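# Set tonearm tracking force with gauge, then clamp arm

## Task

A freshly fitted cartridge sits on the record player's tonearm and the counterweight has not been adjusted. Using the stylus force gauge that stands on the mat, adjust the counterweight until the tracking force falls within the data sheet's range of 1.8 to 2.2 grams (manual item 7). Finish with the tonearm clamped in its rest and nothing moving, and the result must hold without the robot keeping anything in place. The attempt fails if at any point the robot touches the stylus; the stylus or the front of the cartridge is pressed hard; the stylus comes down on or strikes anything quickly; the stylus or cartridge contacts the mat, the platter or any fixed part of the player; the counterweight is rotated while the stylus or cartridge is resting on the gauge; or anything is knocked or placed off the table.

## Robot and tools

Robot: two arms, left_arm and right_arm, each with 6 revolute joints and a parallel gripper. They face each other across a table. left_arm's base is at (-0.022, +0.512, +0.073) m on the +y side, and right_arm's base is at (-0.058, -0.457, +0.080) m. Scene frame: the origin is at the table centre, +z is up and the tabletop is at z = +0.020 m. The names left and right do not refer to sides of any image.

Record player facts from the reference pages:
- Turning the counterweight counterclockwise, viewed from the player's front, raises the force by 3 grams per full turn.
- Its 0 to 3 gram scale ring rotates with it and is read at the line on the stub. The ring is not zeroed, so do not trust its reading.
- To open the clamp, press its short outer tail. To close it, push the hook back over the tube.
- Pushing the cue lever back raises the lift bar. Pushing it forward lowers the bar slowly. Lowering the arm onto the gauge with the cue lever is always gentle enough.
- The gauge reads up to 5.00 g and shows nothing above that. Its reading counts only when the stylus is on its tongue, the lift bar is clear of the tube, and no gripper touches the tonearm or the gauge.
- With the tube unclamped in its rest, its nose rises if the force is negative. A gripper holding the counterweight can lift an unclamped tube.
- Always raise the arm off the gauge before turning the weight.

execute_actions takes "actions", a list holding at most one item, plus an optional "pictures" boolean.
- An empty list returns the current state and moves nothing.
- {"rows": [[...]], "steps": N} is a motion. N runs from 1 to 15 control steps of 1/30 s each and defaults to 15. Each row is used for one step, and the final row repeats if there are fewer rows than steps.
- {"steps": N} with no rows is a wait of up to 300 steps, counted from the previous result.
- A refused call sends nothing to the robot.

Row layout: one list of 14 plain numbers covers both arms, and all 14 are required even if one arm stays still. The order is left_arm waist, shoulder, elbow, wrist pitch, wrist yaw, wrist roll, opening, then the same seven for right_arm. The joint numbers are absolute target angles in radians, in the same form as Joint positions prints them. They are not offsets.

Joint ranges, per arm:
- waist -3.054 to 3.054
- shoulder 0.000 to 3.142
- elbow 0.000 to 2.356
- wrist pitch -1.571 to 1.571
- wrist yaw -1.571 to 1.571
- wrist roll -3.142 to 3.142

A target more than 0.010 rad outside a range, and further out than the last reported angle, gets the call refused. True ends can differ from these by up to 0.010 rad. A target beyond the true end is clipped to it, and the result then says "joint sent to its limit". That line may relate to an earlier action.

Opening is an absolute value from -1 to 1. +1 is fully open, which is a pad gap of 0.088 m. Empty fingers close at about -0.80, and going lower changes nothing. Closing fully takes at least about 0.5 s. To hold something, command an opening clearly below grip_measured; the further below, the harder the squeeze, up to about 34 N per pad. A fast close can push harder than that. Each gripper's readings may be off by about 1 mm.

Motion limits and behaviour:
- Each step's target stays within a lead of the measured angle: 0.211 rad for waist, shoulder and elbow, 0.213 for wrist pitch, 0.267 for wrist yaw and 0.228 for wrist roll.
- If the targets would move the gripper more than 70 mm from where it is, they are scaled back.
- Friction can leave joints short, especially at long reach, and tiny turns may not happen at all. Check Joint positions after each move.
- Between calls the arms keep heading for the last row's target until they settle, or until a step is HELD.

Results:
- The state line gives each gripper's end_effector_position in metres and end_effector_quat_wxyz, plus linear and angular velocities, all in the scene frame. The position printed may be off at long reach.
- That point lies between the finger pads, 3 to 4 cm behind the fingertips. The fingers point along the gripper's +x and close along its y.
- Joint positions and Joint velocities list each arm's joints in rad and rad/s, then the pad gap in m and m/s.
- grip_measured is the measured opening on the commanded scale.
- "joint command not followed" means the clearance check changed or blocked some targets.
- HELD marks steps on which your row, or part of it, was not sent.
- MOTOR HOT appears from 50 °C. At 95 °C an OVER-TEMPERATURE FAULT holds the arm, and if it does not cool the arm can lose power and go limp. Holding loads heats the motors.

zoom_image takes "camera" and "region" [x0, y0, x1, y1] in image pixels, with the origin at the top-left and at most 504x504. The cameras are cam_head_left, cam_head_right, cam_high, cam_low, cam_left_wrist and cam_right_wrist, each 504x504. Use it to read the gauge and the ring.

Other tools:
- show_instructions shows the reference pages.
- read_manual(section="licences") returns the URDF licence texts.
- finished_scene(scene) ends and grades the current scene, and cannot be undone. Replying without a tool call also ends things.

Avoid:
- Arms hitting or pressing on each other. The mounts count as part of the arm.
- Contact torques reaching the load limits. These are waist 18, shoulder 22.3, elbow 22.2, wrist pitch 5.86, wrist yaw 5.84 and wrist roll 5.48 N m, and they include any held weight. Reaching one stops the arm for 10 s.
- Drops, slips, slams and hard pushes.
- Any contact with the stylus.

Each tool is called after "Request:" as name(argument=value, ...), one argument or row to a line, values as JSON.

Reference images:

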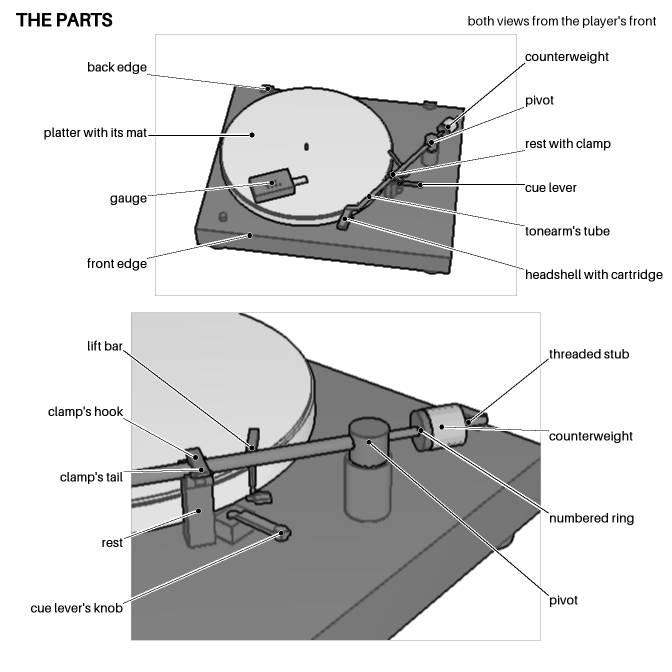

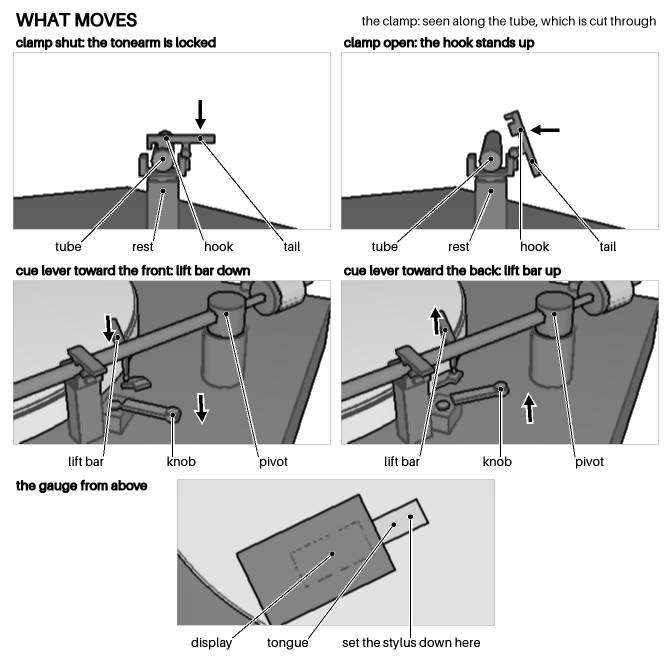

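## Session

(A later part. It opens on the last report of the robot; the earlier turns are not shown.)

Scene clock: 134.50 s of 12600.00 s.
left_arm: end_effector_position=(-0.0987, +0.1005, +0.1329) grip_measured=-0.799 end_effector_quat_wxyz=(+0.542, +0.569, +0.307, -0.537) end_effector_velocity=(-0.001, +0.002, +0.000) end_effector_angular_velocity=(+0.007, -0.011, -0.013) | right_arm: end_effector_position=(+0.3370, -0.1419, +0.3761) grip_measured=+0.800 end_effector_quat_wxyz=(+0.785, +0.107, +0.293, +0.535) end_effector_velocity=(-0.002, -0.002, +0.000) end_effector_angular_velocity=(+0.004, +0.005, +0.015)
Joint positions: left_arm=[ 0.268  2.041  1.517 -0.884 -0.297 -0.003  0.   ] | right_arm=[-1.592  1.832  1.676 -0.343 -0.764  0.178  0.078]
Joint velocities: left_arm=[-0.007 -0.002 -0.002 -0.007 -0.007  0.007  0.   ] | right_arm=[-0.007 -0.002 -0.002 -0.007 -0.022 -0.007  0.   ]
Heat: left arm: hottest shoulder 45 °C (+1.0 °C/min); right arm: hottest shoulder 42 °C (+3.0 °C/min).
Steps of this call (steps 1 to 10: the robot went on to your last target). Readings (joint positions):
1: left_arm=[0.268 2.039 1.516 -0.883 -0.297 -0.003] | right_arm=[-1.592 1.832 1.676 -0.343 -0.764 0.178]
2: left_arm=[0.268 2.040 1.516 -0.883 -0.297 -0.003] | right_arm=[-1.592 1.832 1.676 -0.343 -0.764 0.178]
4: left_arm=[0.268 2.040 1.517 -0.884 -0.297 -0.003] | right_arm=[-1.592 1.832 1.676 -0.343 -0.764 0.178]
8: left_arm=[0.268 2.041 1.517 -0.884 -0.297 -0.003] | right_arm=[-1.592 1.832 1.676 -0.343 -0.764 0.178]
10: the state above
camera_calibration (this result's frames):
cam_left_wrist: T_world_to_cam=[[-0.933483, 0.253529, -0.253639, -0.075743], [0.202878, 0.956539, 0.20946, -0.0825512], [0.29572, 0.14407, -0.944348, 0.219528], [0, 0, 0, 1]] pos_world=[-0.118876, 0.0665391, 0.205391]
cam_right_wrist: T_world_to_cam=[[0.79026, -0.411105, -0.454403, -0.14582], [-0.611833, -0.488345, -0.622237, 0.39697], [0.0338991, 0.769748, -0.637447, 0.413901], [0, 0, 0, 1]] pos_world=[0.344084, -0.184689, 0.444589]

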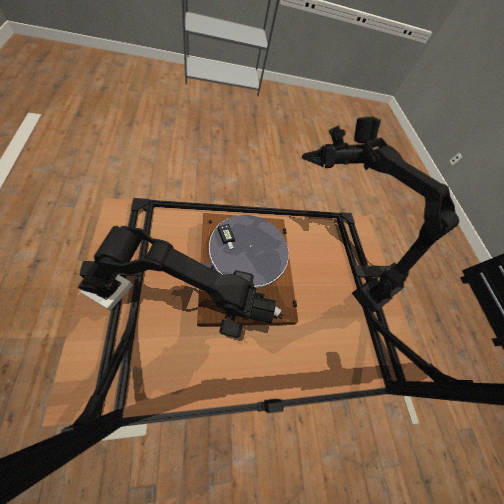

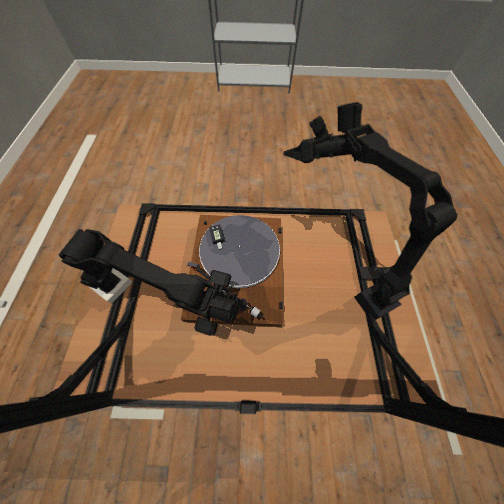

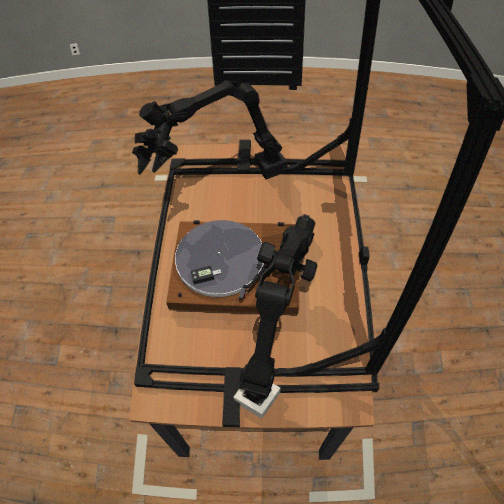

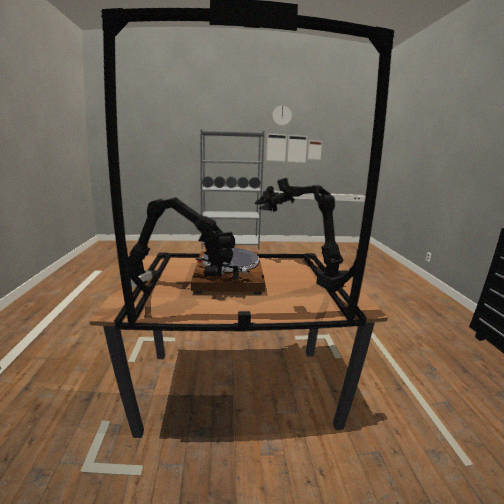

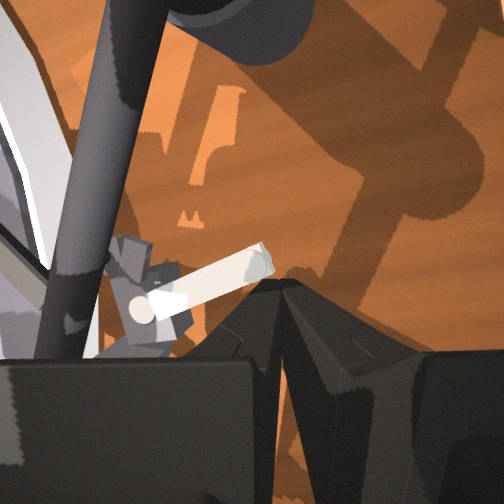

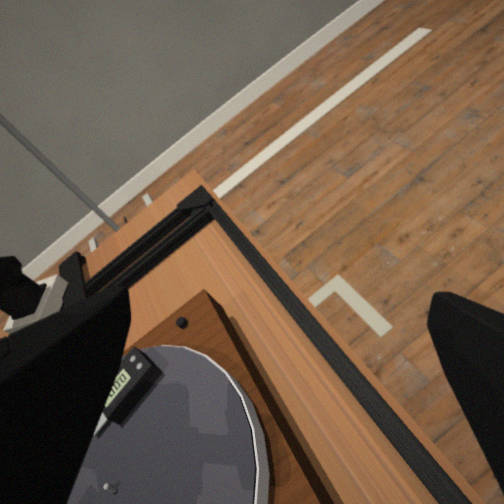

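Request:
execute_actions(
  actions=[
    {"rows":[[0.278,2.057,1.542,-0.888,-0.3,0,-1,-1.592,1.831,1.677,-0.343,-0.764,0.178,0.8],[0.281,2.064,1.554,-0.891,-0.3,0,-1,-1.592,1.831,1.677,-0.343,-0.764,0.178,0.8],[0.284,2.071,1.566,-0.895,-0.3,0,-1,-1.592,1.831,1.677,-0.343,-0.764,0.178,0.8],[0.287,2.079,1.578,-0.898,-0.3,0,-1,-1.592,1.831,1.677,-0.343,-0.764,0.178,0.8],[0.290,2.086,1.590,-0.901,-0.3,0,-1,-1.592,1.831,1.677,-0.343,-0.764,0.178,0.8],[0.294,2.094,1.602,-0.905,-0.3,0,-1,-1.592,1.831,1.677,-0.343,-0.764,0.178,0.8]],"steps":15},
  ],
  pictures=false,
)

Request:
execute_actions(
  actions=[
    {"steps":10},
  ],
)

Scene clock: 140.13 s of 12600.00 s.
left_arm: end_effector_position=(-0.0928, +0.0858, +0.1344) grip_measured=-0.799 end_effector_quat_wxyz=(+0.550, +0.563, +0.311, -0.532) end_effector_velocity=(-0.004, +0.000, -0.000) end_effector_angular_velocity=(+0.003, +0.025, +0.015) | right_arm: end_effector_position=(+0.3370, -0.1419, +0.3761) grip_measured=+0.800 end_effector_quat_wxyz=(+0.785, +0.107, +0.293, +0.535) end_effector_velocity=(-0.001, -0.000, +0.003) end_effector_angular_velocity=(-0.004, -0.010, -0.001)
Joint positions: left_arm=[ 0.291  2.084  1.588 -0.904 -0.298 -0.002  0.   ] | right_arm=[-1.592  1.832  1.676 -0.343 -0.764  0.178  0.078]
Joint velocities: left_arm=[-0.002  0.002  0.007 -0.007  0.022 -0.022  0.   ] | right_arm=[ 0.002 -0.007  0.002 -0.007  0.007 -0.007 -0.   ]
Heat: left arm: hottest shoulder 45 °C (+0.0 °C/min); right arm: hottest shoulder 42 °C (+2.0 °C/min).
Steps of this call (steps 1 to 15: the robot went on to your last target; steps 16 to 90: nothing new was sent; then 2.13 s passed at rest; steps 91 to 105: all 15 steps of this action). Readings (joint positions):
91: left_arm=[0.268 2.042 1.520 -0.886 -0.297 -0.002] | right_arm=[-1.592 1.832 1.676 -0.343 -0.764 0.178]
92: left_arm=[0.270 2.045 1.525 -0.888 -0.297 -0.002] | right_arm=[-1.592 1.832 1.676 -0.343 -0.764 0.178]
94: left_arm=[0.272 2.055 1.541 -0.894 -0.297 -0.002] | right_arm=[-1.592 1.832 1.676 -0.343 -0.764 0.178]
98: left_arm=[0.283 2.078 1.577 -0.901 -0.297 -0.002] | right_arm=[-1.592 1.832 1.676 -0.343 -0.764 0.178]
105: the state above

Scene clock: 140.47 s of 12600.00 s.
left_arm: end_effector_position=(-0.0929, +0.0856, +0.1346) grip_measured=-0.799 end_effector_quat_wxyz=(+0.550, +0.563, +0.311, -0.532) end_effector_velocity=(+0.002, -0.000, +0.003) end_effector_angular_velocity=(-0.022, -0.028, +0.020) | right_arm: end_effector_position=(+0.3370, -0.1419, +0.3761) grip_measured=+0.800 end_effector_quat_wxyz=(+0.785, +0.107, +0.293, +0.535) end_effector_velocity=(+0.000, -0.003, -0.001) end_effector_angular_velocity=(+0.002, +0.015, -0.003)
Joint positions: left_arm=[ 0.291  2.084  1.589 -0.904 -0.298 -0.002  0.   ] | right_arm=[-1.592  1.832  1.676 -0.343 -0.764  0.178  0.078]
Joint velocities: left_arm=[-0.007 -0.007 -0.007  0.007 -0.037 -0.022  0.   ] | right_arm=[-0.007 -0.002 -0.002 -0.007 -0.007  0.007 -0.   ]
Heat: left arm: hottest shoulder 45 °C (+0.0 °C/min); right arm: hottest shoulder 42 °C (+2.0 °C/min).
Steps of this call (steps 1 to 10: the robot went on to your last target). Readings (joint positions):
1: left_arm=[0.291 2.084 1.589 -0.904 -0.298 -0.002] | right_arm=[-1.592 1.832 1.676 -0.343 -0.764 0.178]
2: left_arm=[0.291 2.084 1.589 -0.904 -0.298 -0.002] | right_arm=[-1.592 1.832 1.676 -0.343 -0.764 0.178]
4: left_arm=[0.291 2.084 1.589 -0.904 -0.298 -0.002] | right_arm=[-1.592 1.832 1.676 -0.343 -0.764 0.178]
8: left_arm=[0.291 2.084 1.589 -0.904 -0.298 -0.002] | right_arm=[-1.592 1.832 1.676 -0.343 -0.764 0.178]
10: the state above
camera_calibration (this result's frames):
cam_left_wrist: T_world_to_cam=[[-0.939227, 0.230685, -0.25424, -0.064623], [0.181788, 0.962431, 0.201691, -0.071321], [0.291216, 0.143215, -0.945877, 0.221478], [0, 0, 0, 1]] pos_world=[-0.112228, 0.0518301, 0.207445]
cam_right_wrist: T_world_to_cam=[[0.79026, -0.411105, -0.454403, -0.14582], [-0.611833, -0.488345, -0.622237, 0.39697], [0.0338991, 0.769748, -0.637447, 0.413901], [0, 0, 0, 1]] pos_world=[0.344084, -0.184689, 0.444589]

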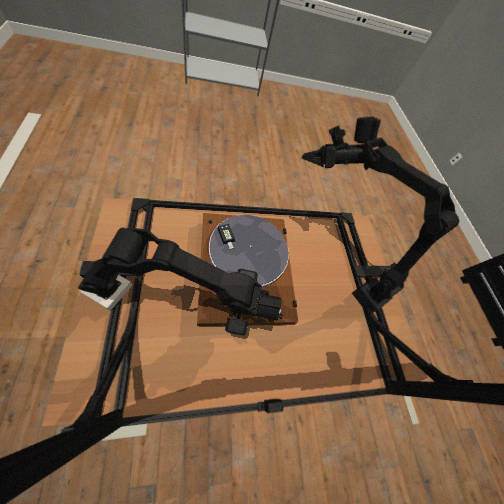

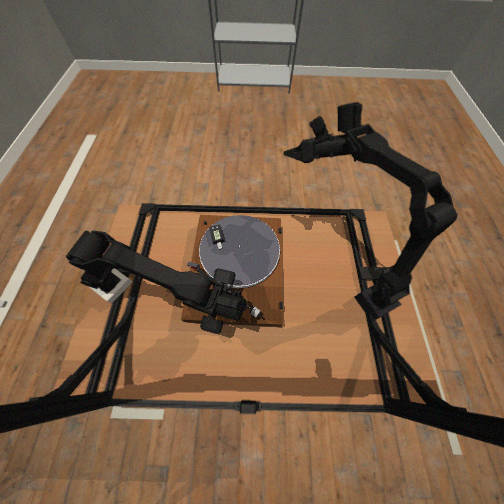

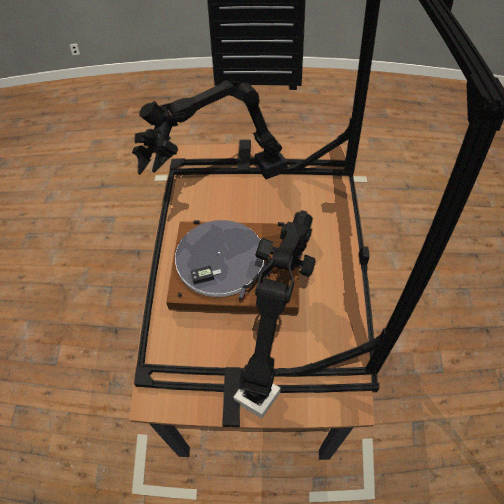

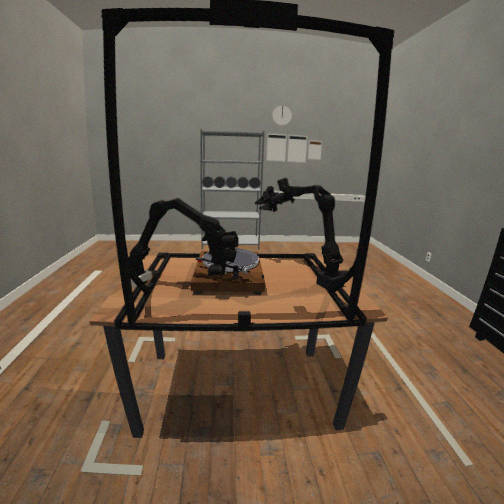

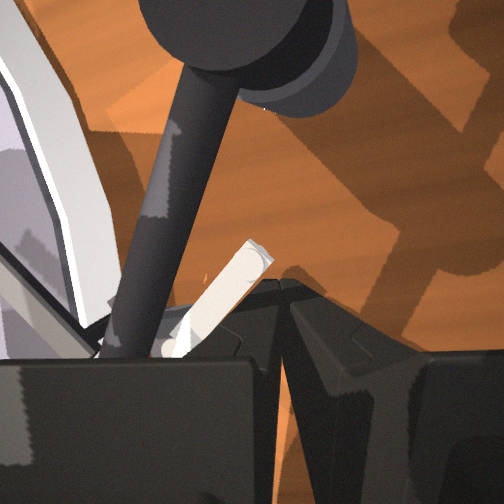

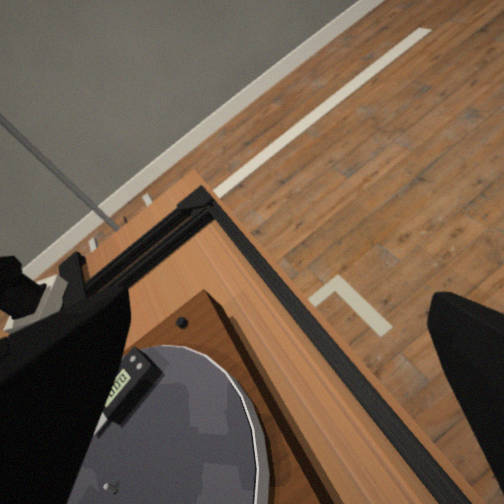

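Request:
execute_actions(
  actions=[
    {"rows":[[0.28,2.06,1.56,-0.895,-0.3,0,-1,-1.592,1.831,1.677,-0.343,-0.764,0.178,0.8],[0.27,2.03,1.52,-0.885,-0.3,0,-1,-1.592,1.831,1.677,-0.343,-0.764,0.178,0.8],[0.26,2.0,1.48,-0.875,-0.3,0,-1,-1.592,1.831,1.677,-0.343,-0.764,0.178,0.8],[0.25,1.97,1.44,-0.86,-0.3,0,-1,-1.592,1.831,1.677,-0.343,-0.764,0.178,0.8],[0.24,1.95,1.42,-0.86,-0.3,0,-1,-1.592,1.831,1.677,-0.343,-0.764,0.178,0.8],[0.24,1.94,1.42,-0.87,-0.3,0,-1,-1.592,1.831,1.677,-0.343,-0.764,0.178,0.8],[0.24,1.90,1.42,-0.90,-0.3,0,-1,-1.592,1.831,1.677,-0.343,-0.764,0.178,0.8],[0.24,1.86,1.44,-0.94,-0.3,0,-1,-1.592,1.831,1.677,-0.343,-0.764,0.178,0.8],[0.24,1.82,1.46,-0.98,-0.3,0,-1,-1.592,1.831,1.677,-0.343,-0.764,0.178,0.8],[0.24,1.78,1.48,-1.02,-0.3,0,-1,-1.592,1.831,1.677,-0.343,-0.764,0.178,0.8],[0.24,1.74,1.50,-1.06,-0.3,0,-1,-1.592,1.831,1.677,-0.343,-0.764,0.178,0.8]],"steps":15},
  ],
  pictures=false,
)

Request:
execute_actions(
  actions=[
    {"steps":20},
  ],
)

Request:
zoom_image(
  camera="cam_low",
  region=[180, 225, 280, 305],
)

Scene clock: 149.03 s of 12600.00 s.
left_arm: end_effector_position=(-0.0980, +0.1397, +0.2284) grip_measured=-0.799 end_effector_quat_wxyz=(+0.560, +0.535, +0.277, -0.569) end_effector_velocity=(+0.007, +0.021, +0.235) end_effector_angular_velocity=(-0.476, +0.132, -0.008) | right_arm: end_effector_position=(+0.3370, -0.1419, +0.3761) grip_measured=+0.800 end_effector_quat_wxyz=(+0.785, +0.107, +0.292, +0.535) end_effector_velocity=(-0.001, -0.001, -0.001) end_effector_angular_velocity=(-0.006, -0.012, +0.012)
Joint positions: left_arm=[ 0.239  1.751  1.493 -1.036 -0.3   -0.002  0.   ] | right_arm=[-1.592  1.832  1.676 -0.343 -0.764  0.178  0.078]
Joint velocities: left_arm=[-0.007 -0.486  0.237 -0.227 -0.022  0.007  0.   ] | right_arm=[-0.002 -0.002 -0.002 -0.007 -0.007 -0.022 -0.   ]
Heat: left arm: hottest shoulder 46 °C (+1.0 °C/min); right arm: hottest shoulder 42 °C (+2.0 °C/min).
Steps of this call (steps 1 to 15: the robot went on to your last target; steps 16 to 90: nothing new was sent; then 5.07 s passed at rest; steps 91 to 105: all 15 steps of this action). Readings (joint positions):
91: left_arm=[0.290 2.084 1.588 -0.904 -0.298 -0.002] | right_arm=[-1.592 1.832 1.676 -0.343 -0.764 0.178]
92: left_arm=[0.289 2.078 1.577 -0.895 -0.299 -0.002] | right_arm=[-1.592 1.832 1.676 -0.343 -0.764 0.178]
94: left_arm=[0.280 2.044 1.526 -0.882 -0.299 -0.002] | right_arm=[-1.592 1.832 1.676 -0.343 -0.764 0.178]
98: left_arm=[0.246 1.957 1.447 -0.896 -0.299 -0.002] | right_arm=[-1.592 1.832 1.676 -0.343 -0.764 0.178]
105: the state above

Scene clock: 149.70 s of 12600.00 s.
left_arm: end_effector_position=(-0.0968, +0.1433, +0.2336) grip_measured=-0.799 end_effector_quat_wxyz=(+0.559, +0.536, +0.278, -0.568) end_effector_velocity=(-0.001, +0.002, +0.000) end_effector_angular_velocity=(+0.006, -0.011, -0.012) | right_arm: end_effector_position=(+0.3370, -0.1419, +0.3761) grip_measured=+0.800 end_effector_quat_wxyz=(+0.785, +0.107, +0.292, +0.535) end_effector_velocity=(-0.002, -0.002, -0.003) end_effector_angular_velocity=(-0.009, +0.015, +0.007)
Joint positions: left_arm=[ 0.239  1.739  1.5   -1.059 -0.3   -0.002  0.   ] | right_arm=[-1.592  1.832  1.676 -0.343 -0.764  0.178  0.078]
Joint velocities: left_arm=[-0.007 -0.002 -0.002 -0.007 -0.007  0.007  0.   ] | right_arm=[-0.002 -0.002 -0.002 -0.022 -0.007 -0.007 -0.   ]
Heat: left arm: hottest shoulder 46 °C (+1.0 °C/min); right arm: hottest shoulder 42 °C (+2.0 °C/min).
Steps of this call (steps 1 to 20: the robot went on to your last target). Readings (joint positions):
1: left_arm=[0.239 1.739 1.498 -1.042 -0.300 -0.002] | right_arm=[-1.592 1.832 1.676 -0.343 -0.764 0.178]
2: left_arm=[0.239 1.734 1.500 -1.047 -0.300 -0.002] | right_arm=[-1.592 1.832 1.676 -0.343 -0.764 0.178]
4: left_arm=[0.239 1.734 1.500 -1.055 -0.300 -0.002] | right_arm=[-1.592 1.832 1.676 -0.343 -0.764 0.178]
8: left_arm=[0.239 1.739 1.500 -1.058 -0.300 -0.002] | right_arm=[-1.592 1.832 1.676 -0.343 -0.764 0.178]
20: the state above
camera_calibration (this result's frames):
cam_left_wrist: T_world_to_cam=[[-0.933707, 0.25372, -0.252622, -0.0596071], [0.235077, 0.966615, 0.101955, -0.118223], [0.270056, 0.0358101, -0.962178, 0.325133], [0, 0, 0, 1]] pos_world=[-0.115668, 0.117757, 0.309832]
cam_right_wrist: T_world_to_cam=[[0.790471, -0.411045, -0.45409, -0.146], [-0.611554, -0.488487, -0.6224, 0.396917], [0.0340173, 0.76969, -0.637511, 0.413877], [0, 0, 0, 1]] pos_world=[0.344066, -0.184681, 0.444595]

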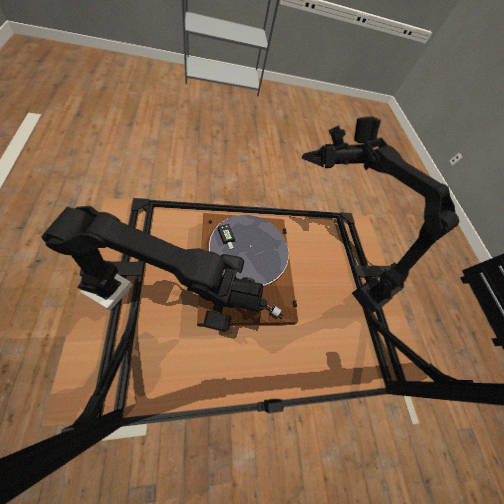

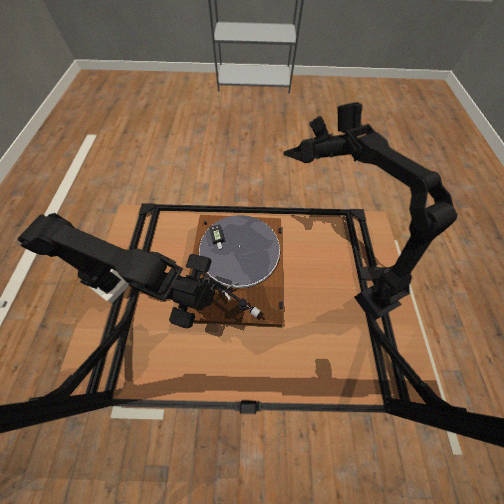

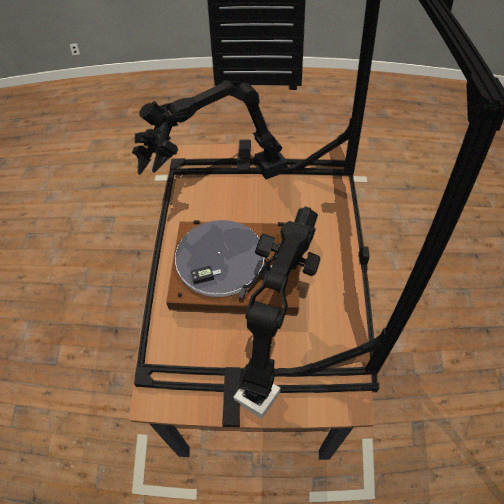

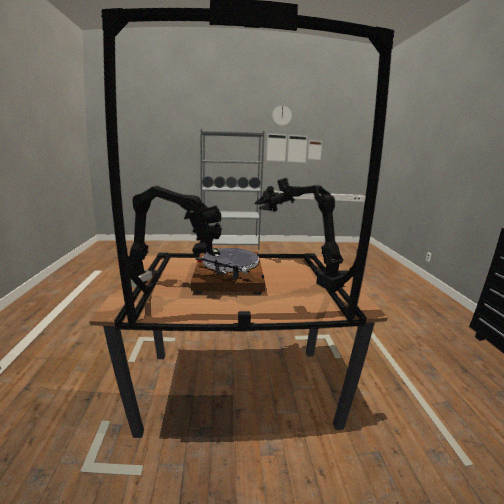

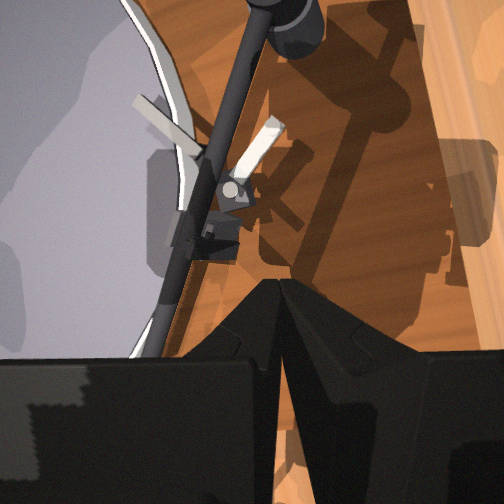

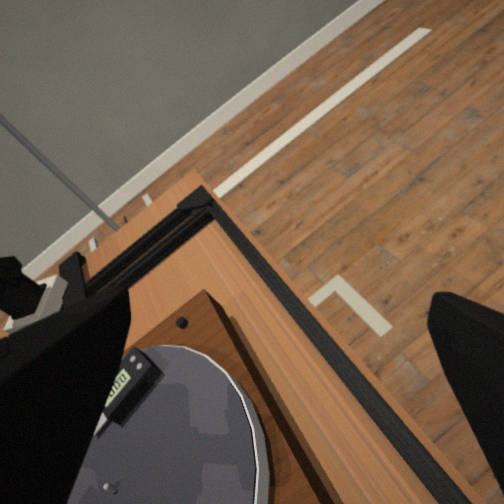

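Region (180, 225, 280, 305) of cam_low's 504x504 image, scaled by 5.040, with more detail than that image has; it fills the top 403 rows of this view, and the rest is white.

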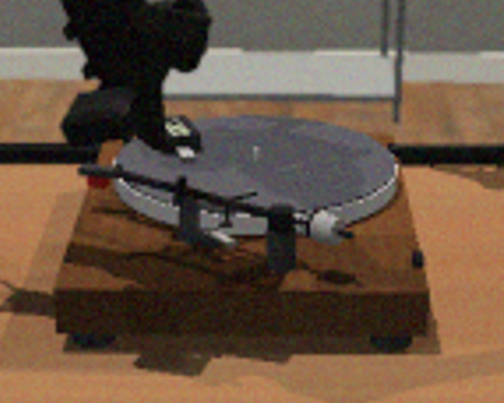

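Request:
execute_actions(
  actions=[
    {"steps":30},
  ],
)

Request:
zoom_image(
  camera="cam_left_wrist",
  region=[110, 80, 310, 280],
)

Request:
zoom_image(
  camera="cam_low",
  region=[190, 245, 260, 285],
)

Scene clock: 154.27 s of 12600.00 s.
left_arm: end_effector_position=(-0.0968, +0.1433, +0.2336) grip_measured=-0.799 end_effector_quat_wxyz=(+0.559, +0.536, +0.278, -0.568) end_effector_velocity=(-0.001, +0.002, -0.002) end_effector_angular_velocity=(+0.012, +0.005, +0.002) | right_arm: end_effector_position=(+0.3370, -0.1419, +0.3761) grip_measured=+0.800 end_effector_quat_wxyz=(+0.785, +0.107, +0.292, +0.535) end_effector_velocity=(-0.000, -0.001, +0.002) end_effector_angular_velocity=(+0.005, -0.012, +0.007)
Joint positions: left_arm=[ 0.239  1.739  1.5   -1.059 -0.3   -0.002  0.   ] | right_arm=[-1.592  1.832  1.676 -0.343 -0.764  0.178  0.078]
Joint velocities: left_arm=[-0.002  0.002 -0.002 -0.007  0.007 -0.007  0.   ] | right_arm=[-0.002 -0.002 -0.002  0.007 -0.007 -0.007 -0.   ]
Heat: left arm: hottest shoulder 46 °C (+1.0 °C/min); right arm: hottest shoulder 42 °C (+2.0 °C/min).
Steps of this call (steps 1 to 15: the robot went on to your last target; steps 16 to 90: nothing new was sent; then 1.57 s passed at rest). Readings (joint positions):
1: left_arm=[0.239 1.739 1.500 -1.059 -0.300 -0.002] | right_arm=[-1.592 1.832 1.676 -0.343 -0.764 0.178]
2: left_arm=[0.239 1.739 1.500 -1.059 -0.300 -0.002] | right_arm=[-1.592 1.832 1.676 -0.343 -0.764 0.178]
4: left_arm=[0.239 1.739 1.500 -1.059 -0.300 -0.002] | right_arm=[-1.592 1.832 1.676 -0.343 -0.764 0.178]
8: left_arm=[0.239 1.739 1.500 -1.059 -0.300 -0.002] | right_arm=[-1.592 1.832 1.676 -0.343 -0.764 0.178]
90: the state above
All arms were judged still, so your last target was given up. Only a new action makes them travel on or press farther. Fingers that are still opening or closing keep moving.
camera_calibration (this result's frames):
cam_left_wrist: T_world_to_cam=[[-0.933707, 0.25372, -0.252622, -0.0596071], [0.235077, 0.966615, 0.101955, -0.118223], [0.270056, 0.0358101, -0.962178, 0.325133], [0, 0, 0, 1]] pos_world=[-0.115668, 0.117757, 0.309832]
cam_right_wrist: T_world_to_cam=[[0.790471, -0.411045, -0.45409, -0.146], [-0.611554, -0.488487, -0.6224, 0.396917], [0.0340173, 0.76969, -0.637511, 0.413877], [0, 0, 0, 1]] pos_world=[0.344066, -0.184681, 0.444595]

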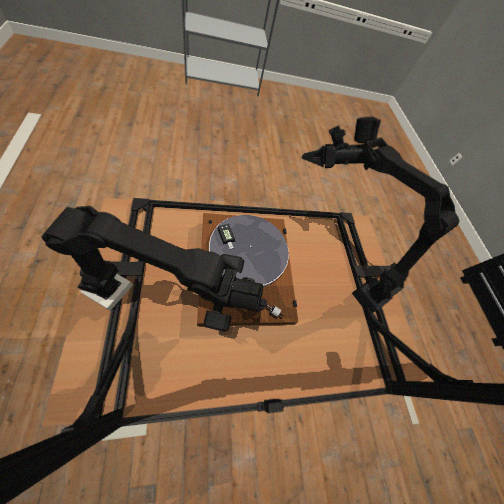

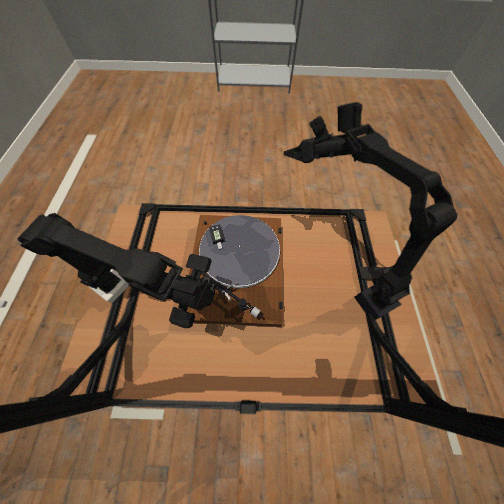

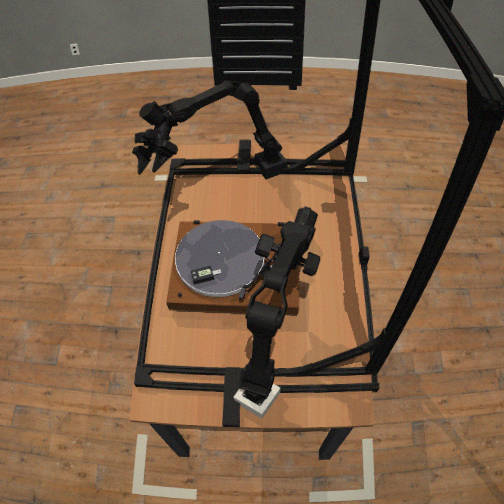

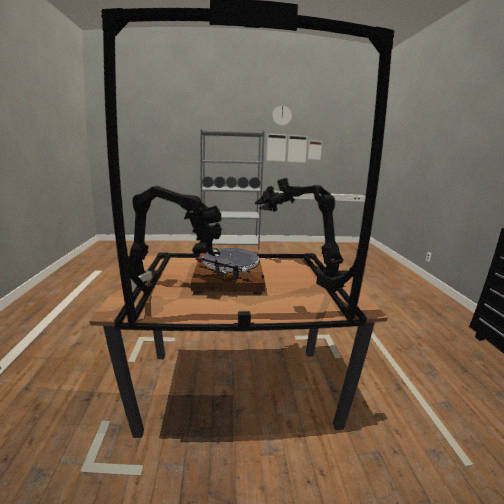

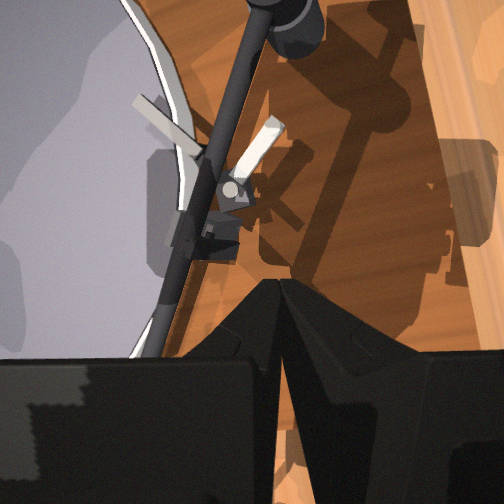

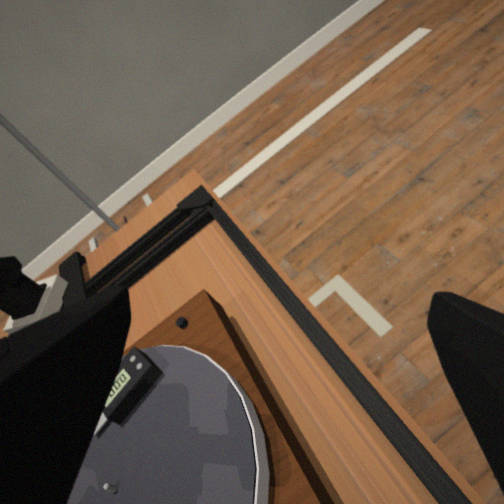

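Region (110, 80, 310, 280) of cam_left_wrist's 504x504 image, scaled by 2.520, with more detail than that image has.

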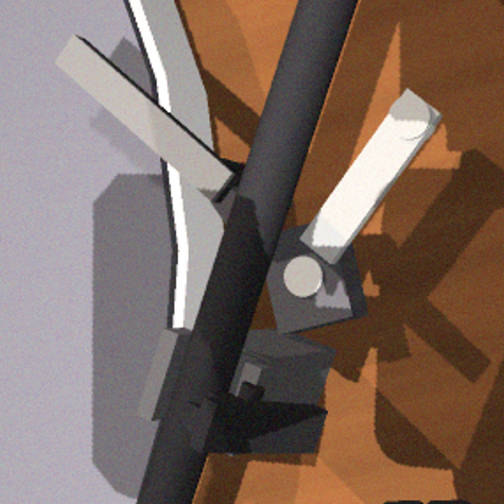

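Region (190, 245, 260, 285) of cam_low's 504x504 image, scaled by 7.200, with more detail than that image has; it fills the top 288 rows of this view, and the rest is white.

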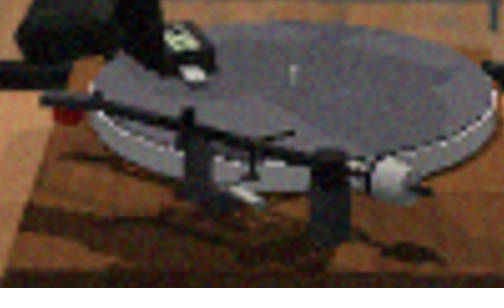

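Request:
execute_actions(
  actions=[
    {"rows":[[-0.317,1.74,1.50,0.3,0,0,-1,-1.592,1.831,1.677,-0.343,-0.764,0.178,0.8]],"steps":15},
  ],
  pictures=false,
)

Request:
execute_actions(
  actions=[
    {"steps":15},
  ],
  pictures=false,
)

Request:
execute_actions(
  actions=[
    {"rows":[[-0.317,1.92,0.97,0.95,-0.7,0,-1,-1.592,1.831,1.677,-0.343,-0.764,0.178,0.8]],"steps":15},
  ],
  pictures=false,
)

Request:
execute_actions(
  actions=[
    {"rows":[[-0.317,2.093,0.446,1.56,-1.45,0,1,-1.592,1.831,1.677,-0.343,-0.764,0.178,0.8]],"steps":15},
  ],
  pictures=false,
)

Request:
execute_actions(
  actions=[
    {"steps":25},
  ],
)

Scene clock: 171.83 s of 12600.00 s.
left_arm: end_effector_position=(-0.3858, +0.1829, +0.3045) grip_measured=-0.799 end_effector_quat_wxyz=(+0.343, +0.298, +0.115, -0.883) end_effector_velocity=(-0.460, +0.140, +0.322) end_effector_angular_velocity=(-1.151, +1.471, -0.901) | right_arm: end_effector_position=(+0.3370, -0.1419, +0.3761) grip_measured=+0.800 end_effector_quat_wxyz=(+0.785, +0.107, +0.292, +0.535) end_effector_velocity=(+0.001, +0.001, -0.003) end_effector_angular_velocity=(-0.006, -0.006, -0.001)
Joint positions: left_arm=[-0.28   1.74   1.499 -0.41  -0.006 -0.002  0.   ] | right_arm=[-1.592  1.832  1.676 -0.343 -0.764  0.178  0.078]
Joint velocities: left_arm=[-0.789  0.002 -0.002  1.868  0.168 -0.037  0.   ] | right_arm=[ 0.002  0.002 -0.007  0.007  0.007 -0.007 -0.   ]
Heat: left arm: hottest shoulder 45 °C (+0.0 °C/min); right arm: hottest shoulder 43 °C (+2.0 °C/min).
Steps of this call (steps 1 to 90: nothing new was sent; then 14.07 s passed at rest; steps 91 to 105: all 15 steps of this action). Readings (joint positions):
91: left_arm=[0.233 1.739 1.500 -1.041 -0.274 -0.002] | right_arm=[-1.592 1.832 1.676 -0.343 -0.764 0.178]
92: left_arm=[0.212 1.740 1.499 -0.999 -0.227 -0.002] | right_arm=[-1.592 1.832 1.676 -0.343 -0.764 0.178]
94: left_arm=[0.143 1.739 1.499 -0.917 -0.150 -0.002] | right_arm=[-1.592 1.832 1.676 -0.343 -0.764 0.178]
98: left_arm=[-0.015 1.740 1.499 -0.758 -0.065 -0.002] | right_arm=[-1.592 1.832 1.676 -0.343 -0.764 0.178]
105: the state above

Scene clock: 172.33 s of 12600.00 s.
left_arm: end_effector_position=(-0.4324, +0.1696, +0.4464) grip_measured=-0.799 end_effector_quat_wxyz=(+0.341, -0.020, -0.006, -0.940) end_effector_velocity=(+0.001, +0.001, +0.027) end_effector_angular_velocity=(-0.074, +0.100, +0.005) | right_arm: end_effector_position=(+0.3370, -0.1419, +0.3761) grip_measured=+0.800 end_effector_quat_wxyz=(+0.785, +0.107, +0.292, +0.535) end_effector_velocity=(+0.000, -0.000, +0.004) end_effector_angular_velocity=(+0.003, -0.029, +0.012)
Joint positions: left_arm=[-0.318  1.738  1.499  0.28   0.    -0.002  0.   ] | right_arm=[-1.592  1.832  1.676 -0.343 -0.764  0.178  0.078]
Joint velocities: left_arm=[-0.002 -0.002 -0.002  0.125 -0.007 -0.007  0.   ] | right_arm=[-0.002 -0.002  0.002  0.007 -0.007 -0.022  0.   ]
Heat: left arm: hottest shoulder 45 °C (+0.0 °C/min); right arm: hottest shoulder 43 °C (+2.0 °C/min).
Steps of this call (steps 1 to 15: the robot went on to your last target). Readings (joint positions):
1: left_arm=[-0.302 1.740 1.499 -0.348 -0.002 -0.002] | right_arm=[-1.592 1.832 1.676 -0.343 -0.764 0.178]
2: left_arm=[-0.316 1.740 1.499 -0.285 -0.000 -0.002] | right_arm=[-1.592 1.832 1.676 -0.343 -0.764 0.178]
4: left_arm=[-0.324 1.740 1.499 -0.160 0.000 -0.002] | right_arm=[-1.592 1.832 1.676 -0.343 -0.764 0.178]
8: left_arm=[-0.319 1.740 1.499 0.087 -0.000 -0.002] | right_arm=[-1.592 1.832 1.676 -0.343 -0.764 0.178]
15: the state above

Scene clock: 172.83 s of 12600.00 s.
left_arm: end_effector_position=(-0.3403, +0.1245, +0.2547) grip_measured=-0.799 end_effector_quat_wxyz=(+0.629, +0.023, +0.001, -0.777) end_effector_velocity=(+0.112, +0.020, -0.078) end_effector_angular_velocity=(-0.094, +0.107, +0.455) | right_arm: end_effector_position=(+0.3370, -0.1419, +0.3761) grip_measured=+0.800 end_effector_quat_wxyz=(+0.785, +0.107, +0.292, +0.535) end_effector_velocity=(-0.002, +0.000, -0.002) end_effector_angular_velocity=(+0.006, +0.022, +0.014)
Joint positions: left_arm=[-0.316  1.927  0.996  0.885 -0.662 -0.002  0.   ] | right_arm=[-1.592  1.832  1.676 -0.343 -0.764  0.178  0.078]
Joint velocities: left_arm=[ 0.007  0.085 -0.408  0.623 -0.447 -0.022  0.   ] | right_arm=[-0.002  0.002 -0.002 -0.007 -0.022  0.007 -0.   ]
Heat: left arm: hottest shoulder 45 °C (+0.0 °C/min); right arm: hottest shoulder 43 °C (+2.0 °C/min).
Steps of this call (steps 1 to 15: all 15 steps of this action). Readings (joint positions):
1: left_arm=[-0.320 1.749 1.484 0.314 -0.030 -0.002] | right_arm=[-1.592 1.832 1.676 -0.343 -0.764 0.178]
2: left_arm=[-0.321 1.758 1.465 0.351 -0.069 -0.002] | right_arm=[-1.592 1.832 1.676 -0.343 -0.764 0.178]
4: left_arm=[-0.321 1.783 1.421 0.414 -0.147 -0.002] | right_arm=[-1.592 1.832 1.676 -0.343 -0.764 0.178]
8: left_arm=[-0.320 1.857 1.281 0.568 -0.343 -0.003] | right_arm=[-1.592 1.832 1.676 -0.343 -0.764 0.178]
15: the state above

Scene clock: 173.33 s of 12600.00 s.
left_arm: end_effector_position=(-0.1479, +0.2128, +0.1491) grip_measured=+0.770 end_effector_quat_wxyz=(+0.869, +0.047, -0.017, -0.492) end_effector_velocity=(+0.081, +0.057, +0.021) end_effector_angular_velocity=(-0.191, +0.165, +0.384) | right_arm: end_effector_position=(+0.3370, -0.1419, +0.3761) grip_measured=+0.800 end_effector_quat_wxyz=(+0.785, +0.107, +0.292, +0.535) end_effector_velocity=(-0.002, -0.001, -0.005) end_effector_angular_velocity=(-0.011, +0.019, +0.007)
Joint positions: left_arm=[-0.316  2.088  0.465  1.522 -1.413 -0.001  0.077] | right_arm=[-1.592  1.832  1.676 -0.343 -0.764  0.178  0.078]
Joint velocities: left_arm=[-0.002 -0.002 -0.178  0.432 -0.388  0.007  0.175] | right_arm=[-0.002  0.002 -0.002 -0.022 -0.007 -0.007 -0.   ]
Heat: left arm: hottest shoulder 45 °C (+0.0 °C/min); right arm: hottest shoulder 43 °C (+2.0 °C/min).
Steps of this call (steps 1 to 15: all 15 steps of this action). Readings (joint positions):
1: left_arm=[-0.317 1.943 0.972 0.930 -0.699 -0.002] | right_arm=[-1.592 1.832 1.676 -0.343 -0.764 0.178]
2: left_arm=[-0.318 1.955 0.947 0.978 -0.749 -0.002] | right_arm=[-1.592 1.832 1.676 -0.343 -0.764 0.178]
4: left_arm=[-0.318 1.987 0.882 1.056 -0.849 -0.002] | right_arm=[-1.592 1.832 1.676 -0.343 -0.764 0.178]
8: left_arm=[-0.318 2.064 0.698 1.235 -1.084 -0.003] | right_arm=[-1.592 1.832 1.676 -0.343 -0.764 0.178]
15: the state above

Scene clock: 174.17 s of 12600.00 s.
left_arm: end_effector_position=(-0.1412, +0.2175, +0.1510) grip_measured=+0.997 end_effector_quat_wxyz=(+0.878, +0.036, -0.014, -0.477) end_effector_velocity=(+0.002, +0.002, +0.001) end_effector_angular_velocity=(-0.004, +0.003, +0.020) | right_arm: end_effector_position=(+0.3370, -0.1419, +0.3761) grip_measured=+0.800 end_effector_quat_wxyz=(+0.785, +0.107, +0.292, +0.535) end_effector_velocity=(+0.001, -0.004, +0.001) end_effector_angular_velocity=(+0.001, +0.020, -0.021)
Joint positions: left_arm=[-0.316  2.088  0.452  1.558 -1.448 -0.001  0.088] | right_arm=[-1.592  1.832  1.676 -0.343 -0.764  0.178  0.078]
Joint velocities: left_arm=[-0.002 -0.002  0.002 -0.007 -0.022 -0.007 -0.   ] | right_arm=[-0.007 -0.007 -0.002 -0.007  0.007  0.022 -0.   ]
Heat: left arm: hottest shoulder 45 °C (+0.0 °C/min); right arm: hottest shoulder 43 °C (+2.0 °C/min).
Steps of this call (steps 1 to 25: the robot went on to your last target). Readings (joint positions):
1: left_arm=[-0.316 2.088 0.461 1.533 -1.423 -0.001] | right_arm=[-1.592 1.832 1.676 -0.343 -0.764 0.178]
2: left_arm=[-0.316 2.088 0.459 1.541 -1.430 -0.001] | right_arm=[-1.592 1.832 1.676 -0.343 -0.764 0.178]
4: left_arm=[-0.316 2.088 0.455 1.549 -1.439 -0.001] | right_arm=[-1.592 1.832 1.676 -0.343 -0.764 0.178]
8: left_arm=[-0.316 2.088 0.452 1.556 -1.446 -0.001] | right_arm=[-1.592 1.832 1.676 -0.343 -0.764 0.178]
25: the state above
camera_calibration (this result's frames):
cam_left_wrist: T_world_to_cam=[[-0.856607, -0.506553, -0.0981304, 0.0121532], [-0.11819, 0.377766, -0.918327, 0.061206], [0.502251, -0.775047, -0.383467, 0.376694], [0, 0, 0, 1]] pos_world=[-0.17155, 0.27499, 0.201849]
cam_right_wrist: T_world_to_cam=[[0.790471, -0.411045, -0.45409, -0.146], [-0.611554, -0.488487, -0.6224, 0.396917], [0.0340173, 0.76969, -0.637511, 0.413877], [0, 0, 0, 1]] pos_world=[0.344066, -0.184681, 0.444595]

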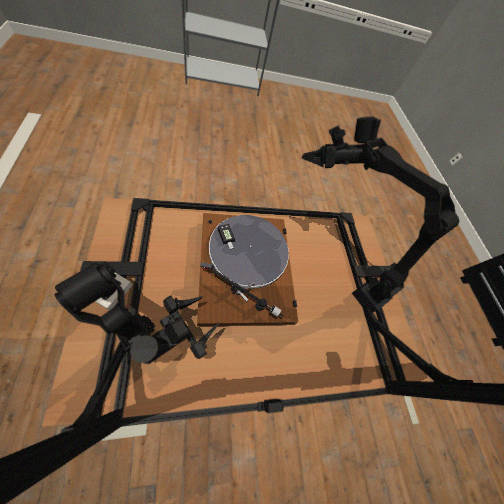

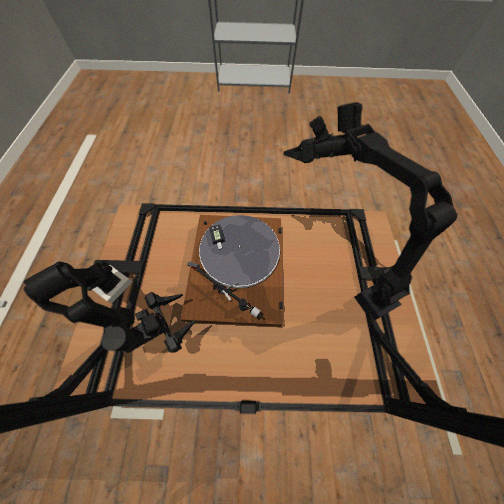

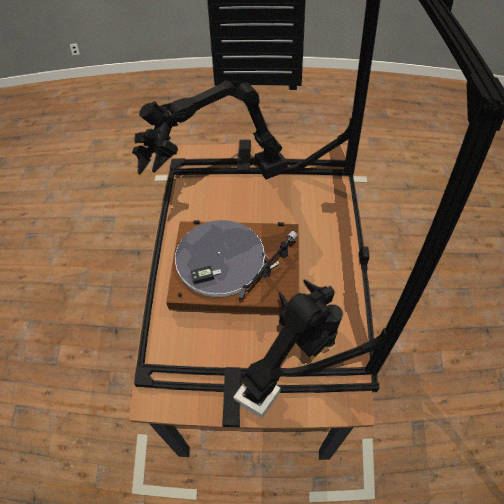

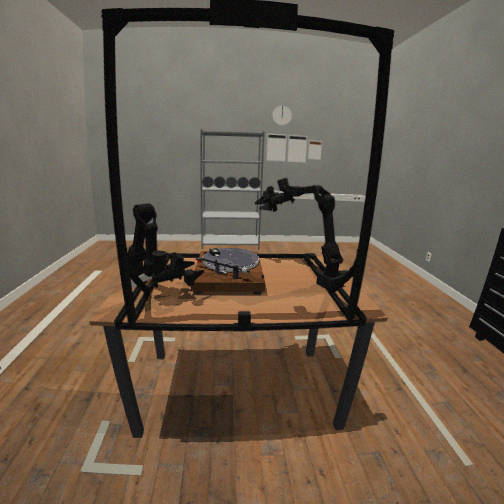

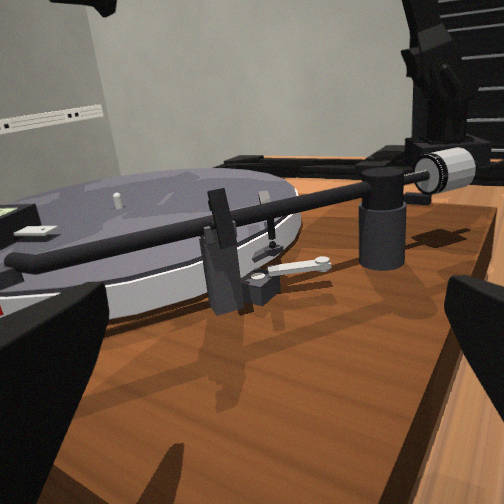

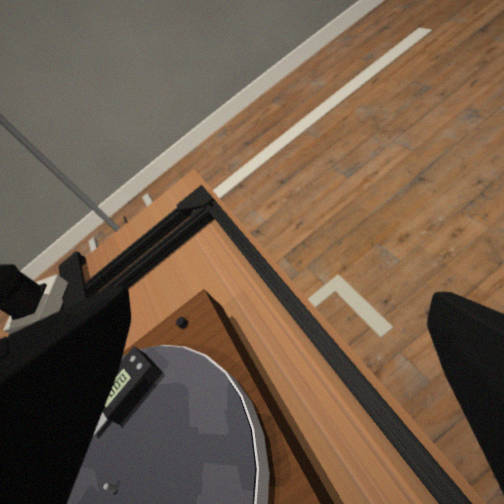

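Request:
zoom_image(
  camera="cam_left_wrist",
  region=[170, 170, 350, 320],
)

Region (170, 170, 350, 320) of cam_left_wrist's 504x504 image, scaled by 2.800, with more detail than that image has.

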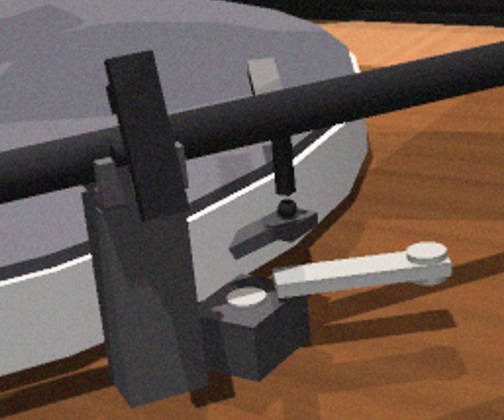

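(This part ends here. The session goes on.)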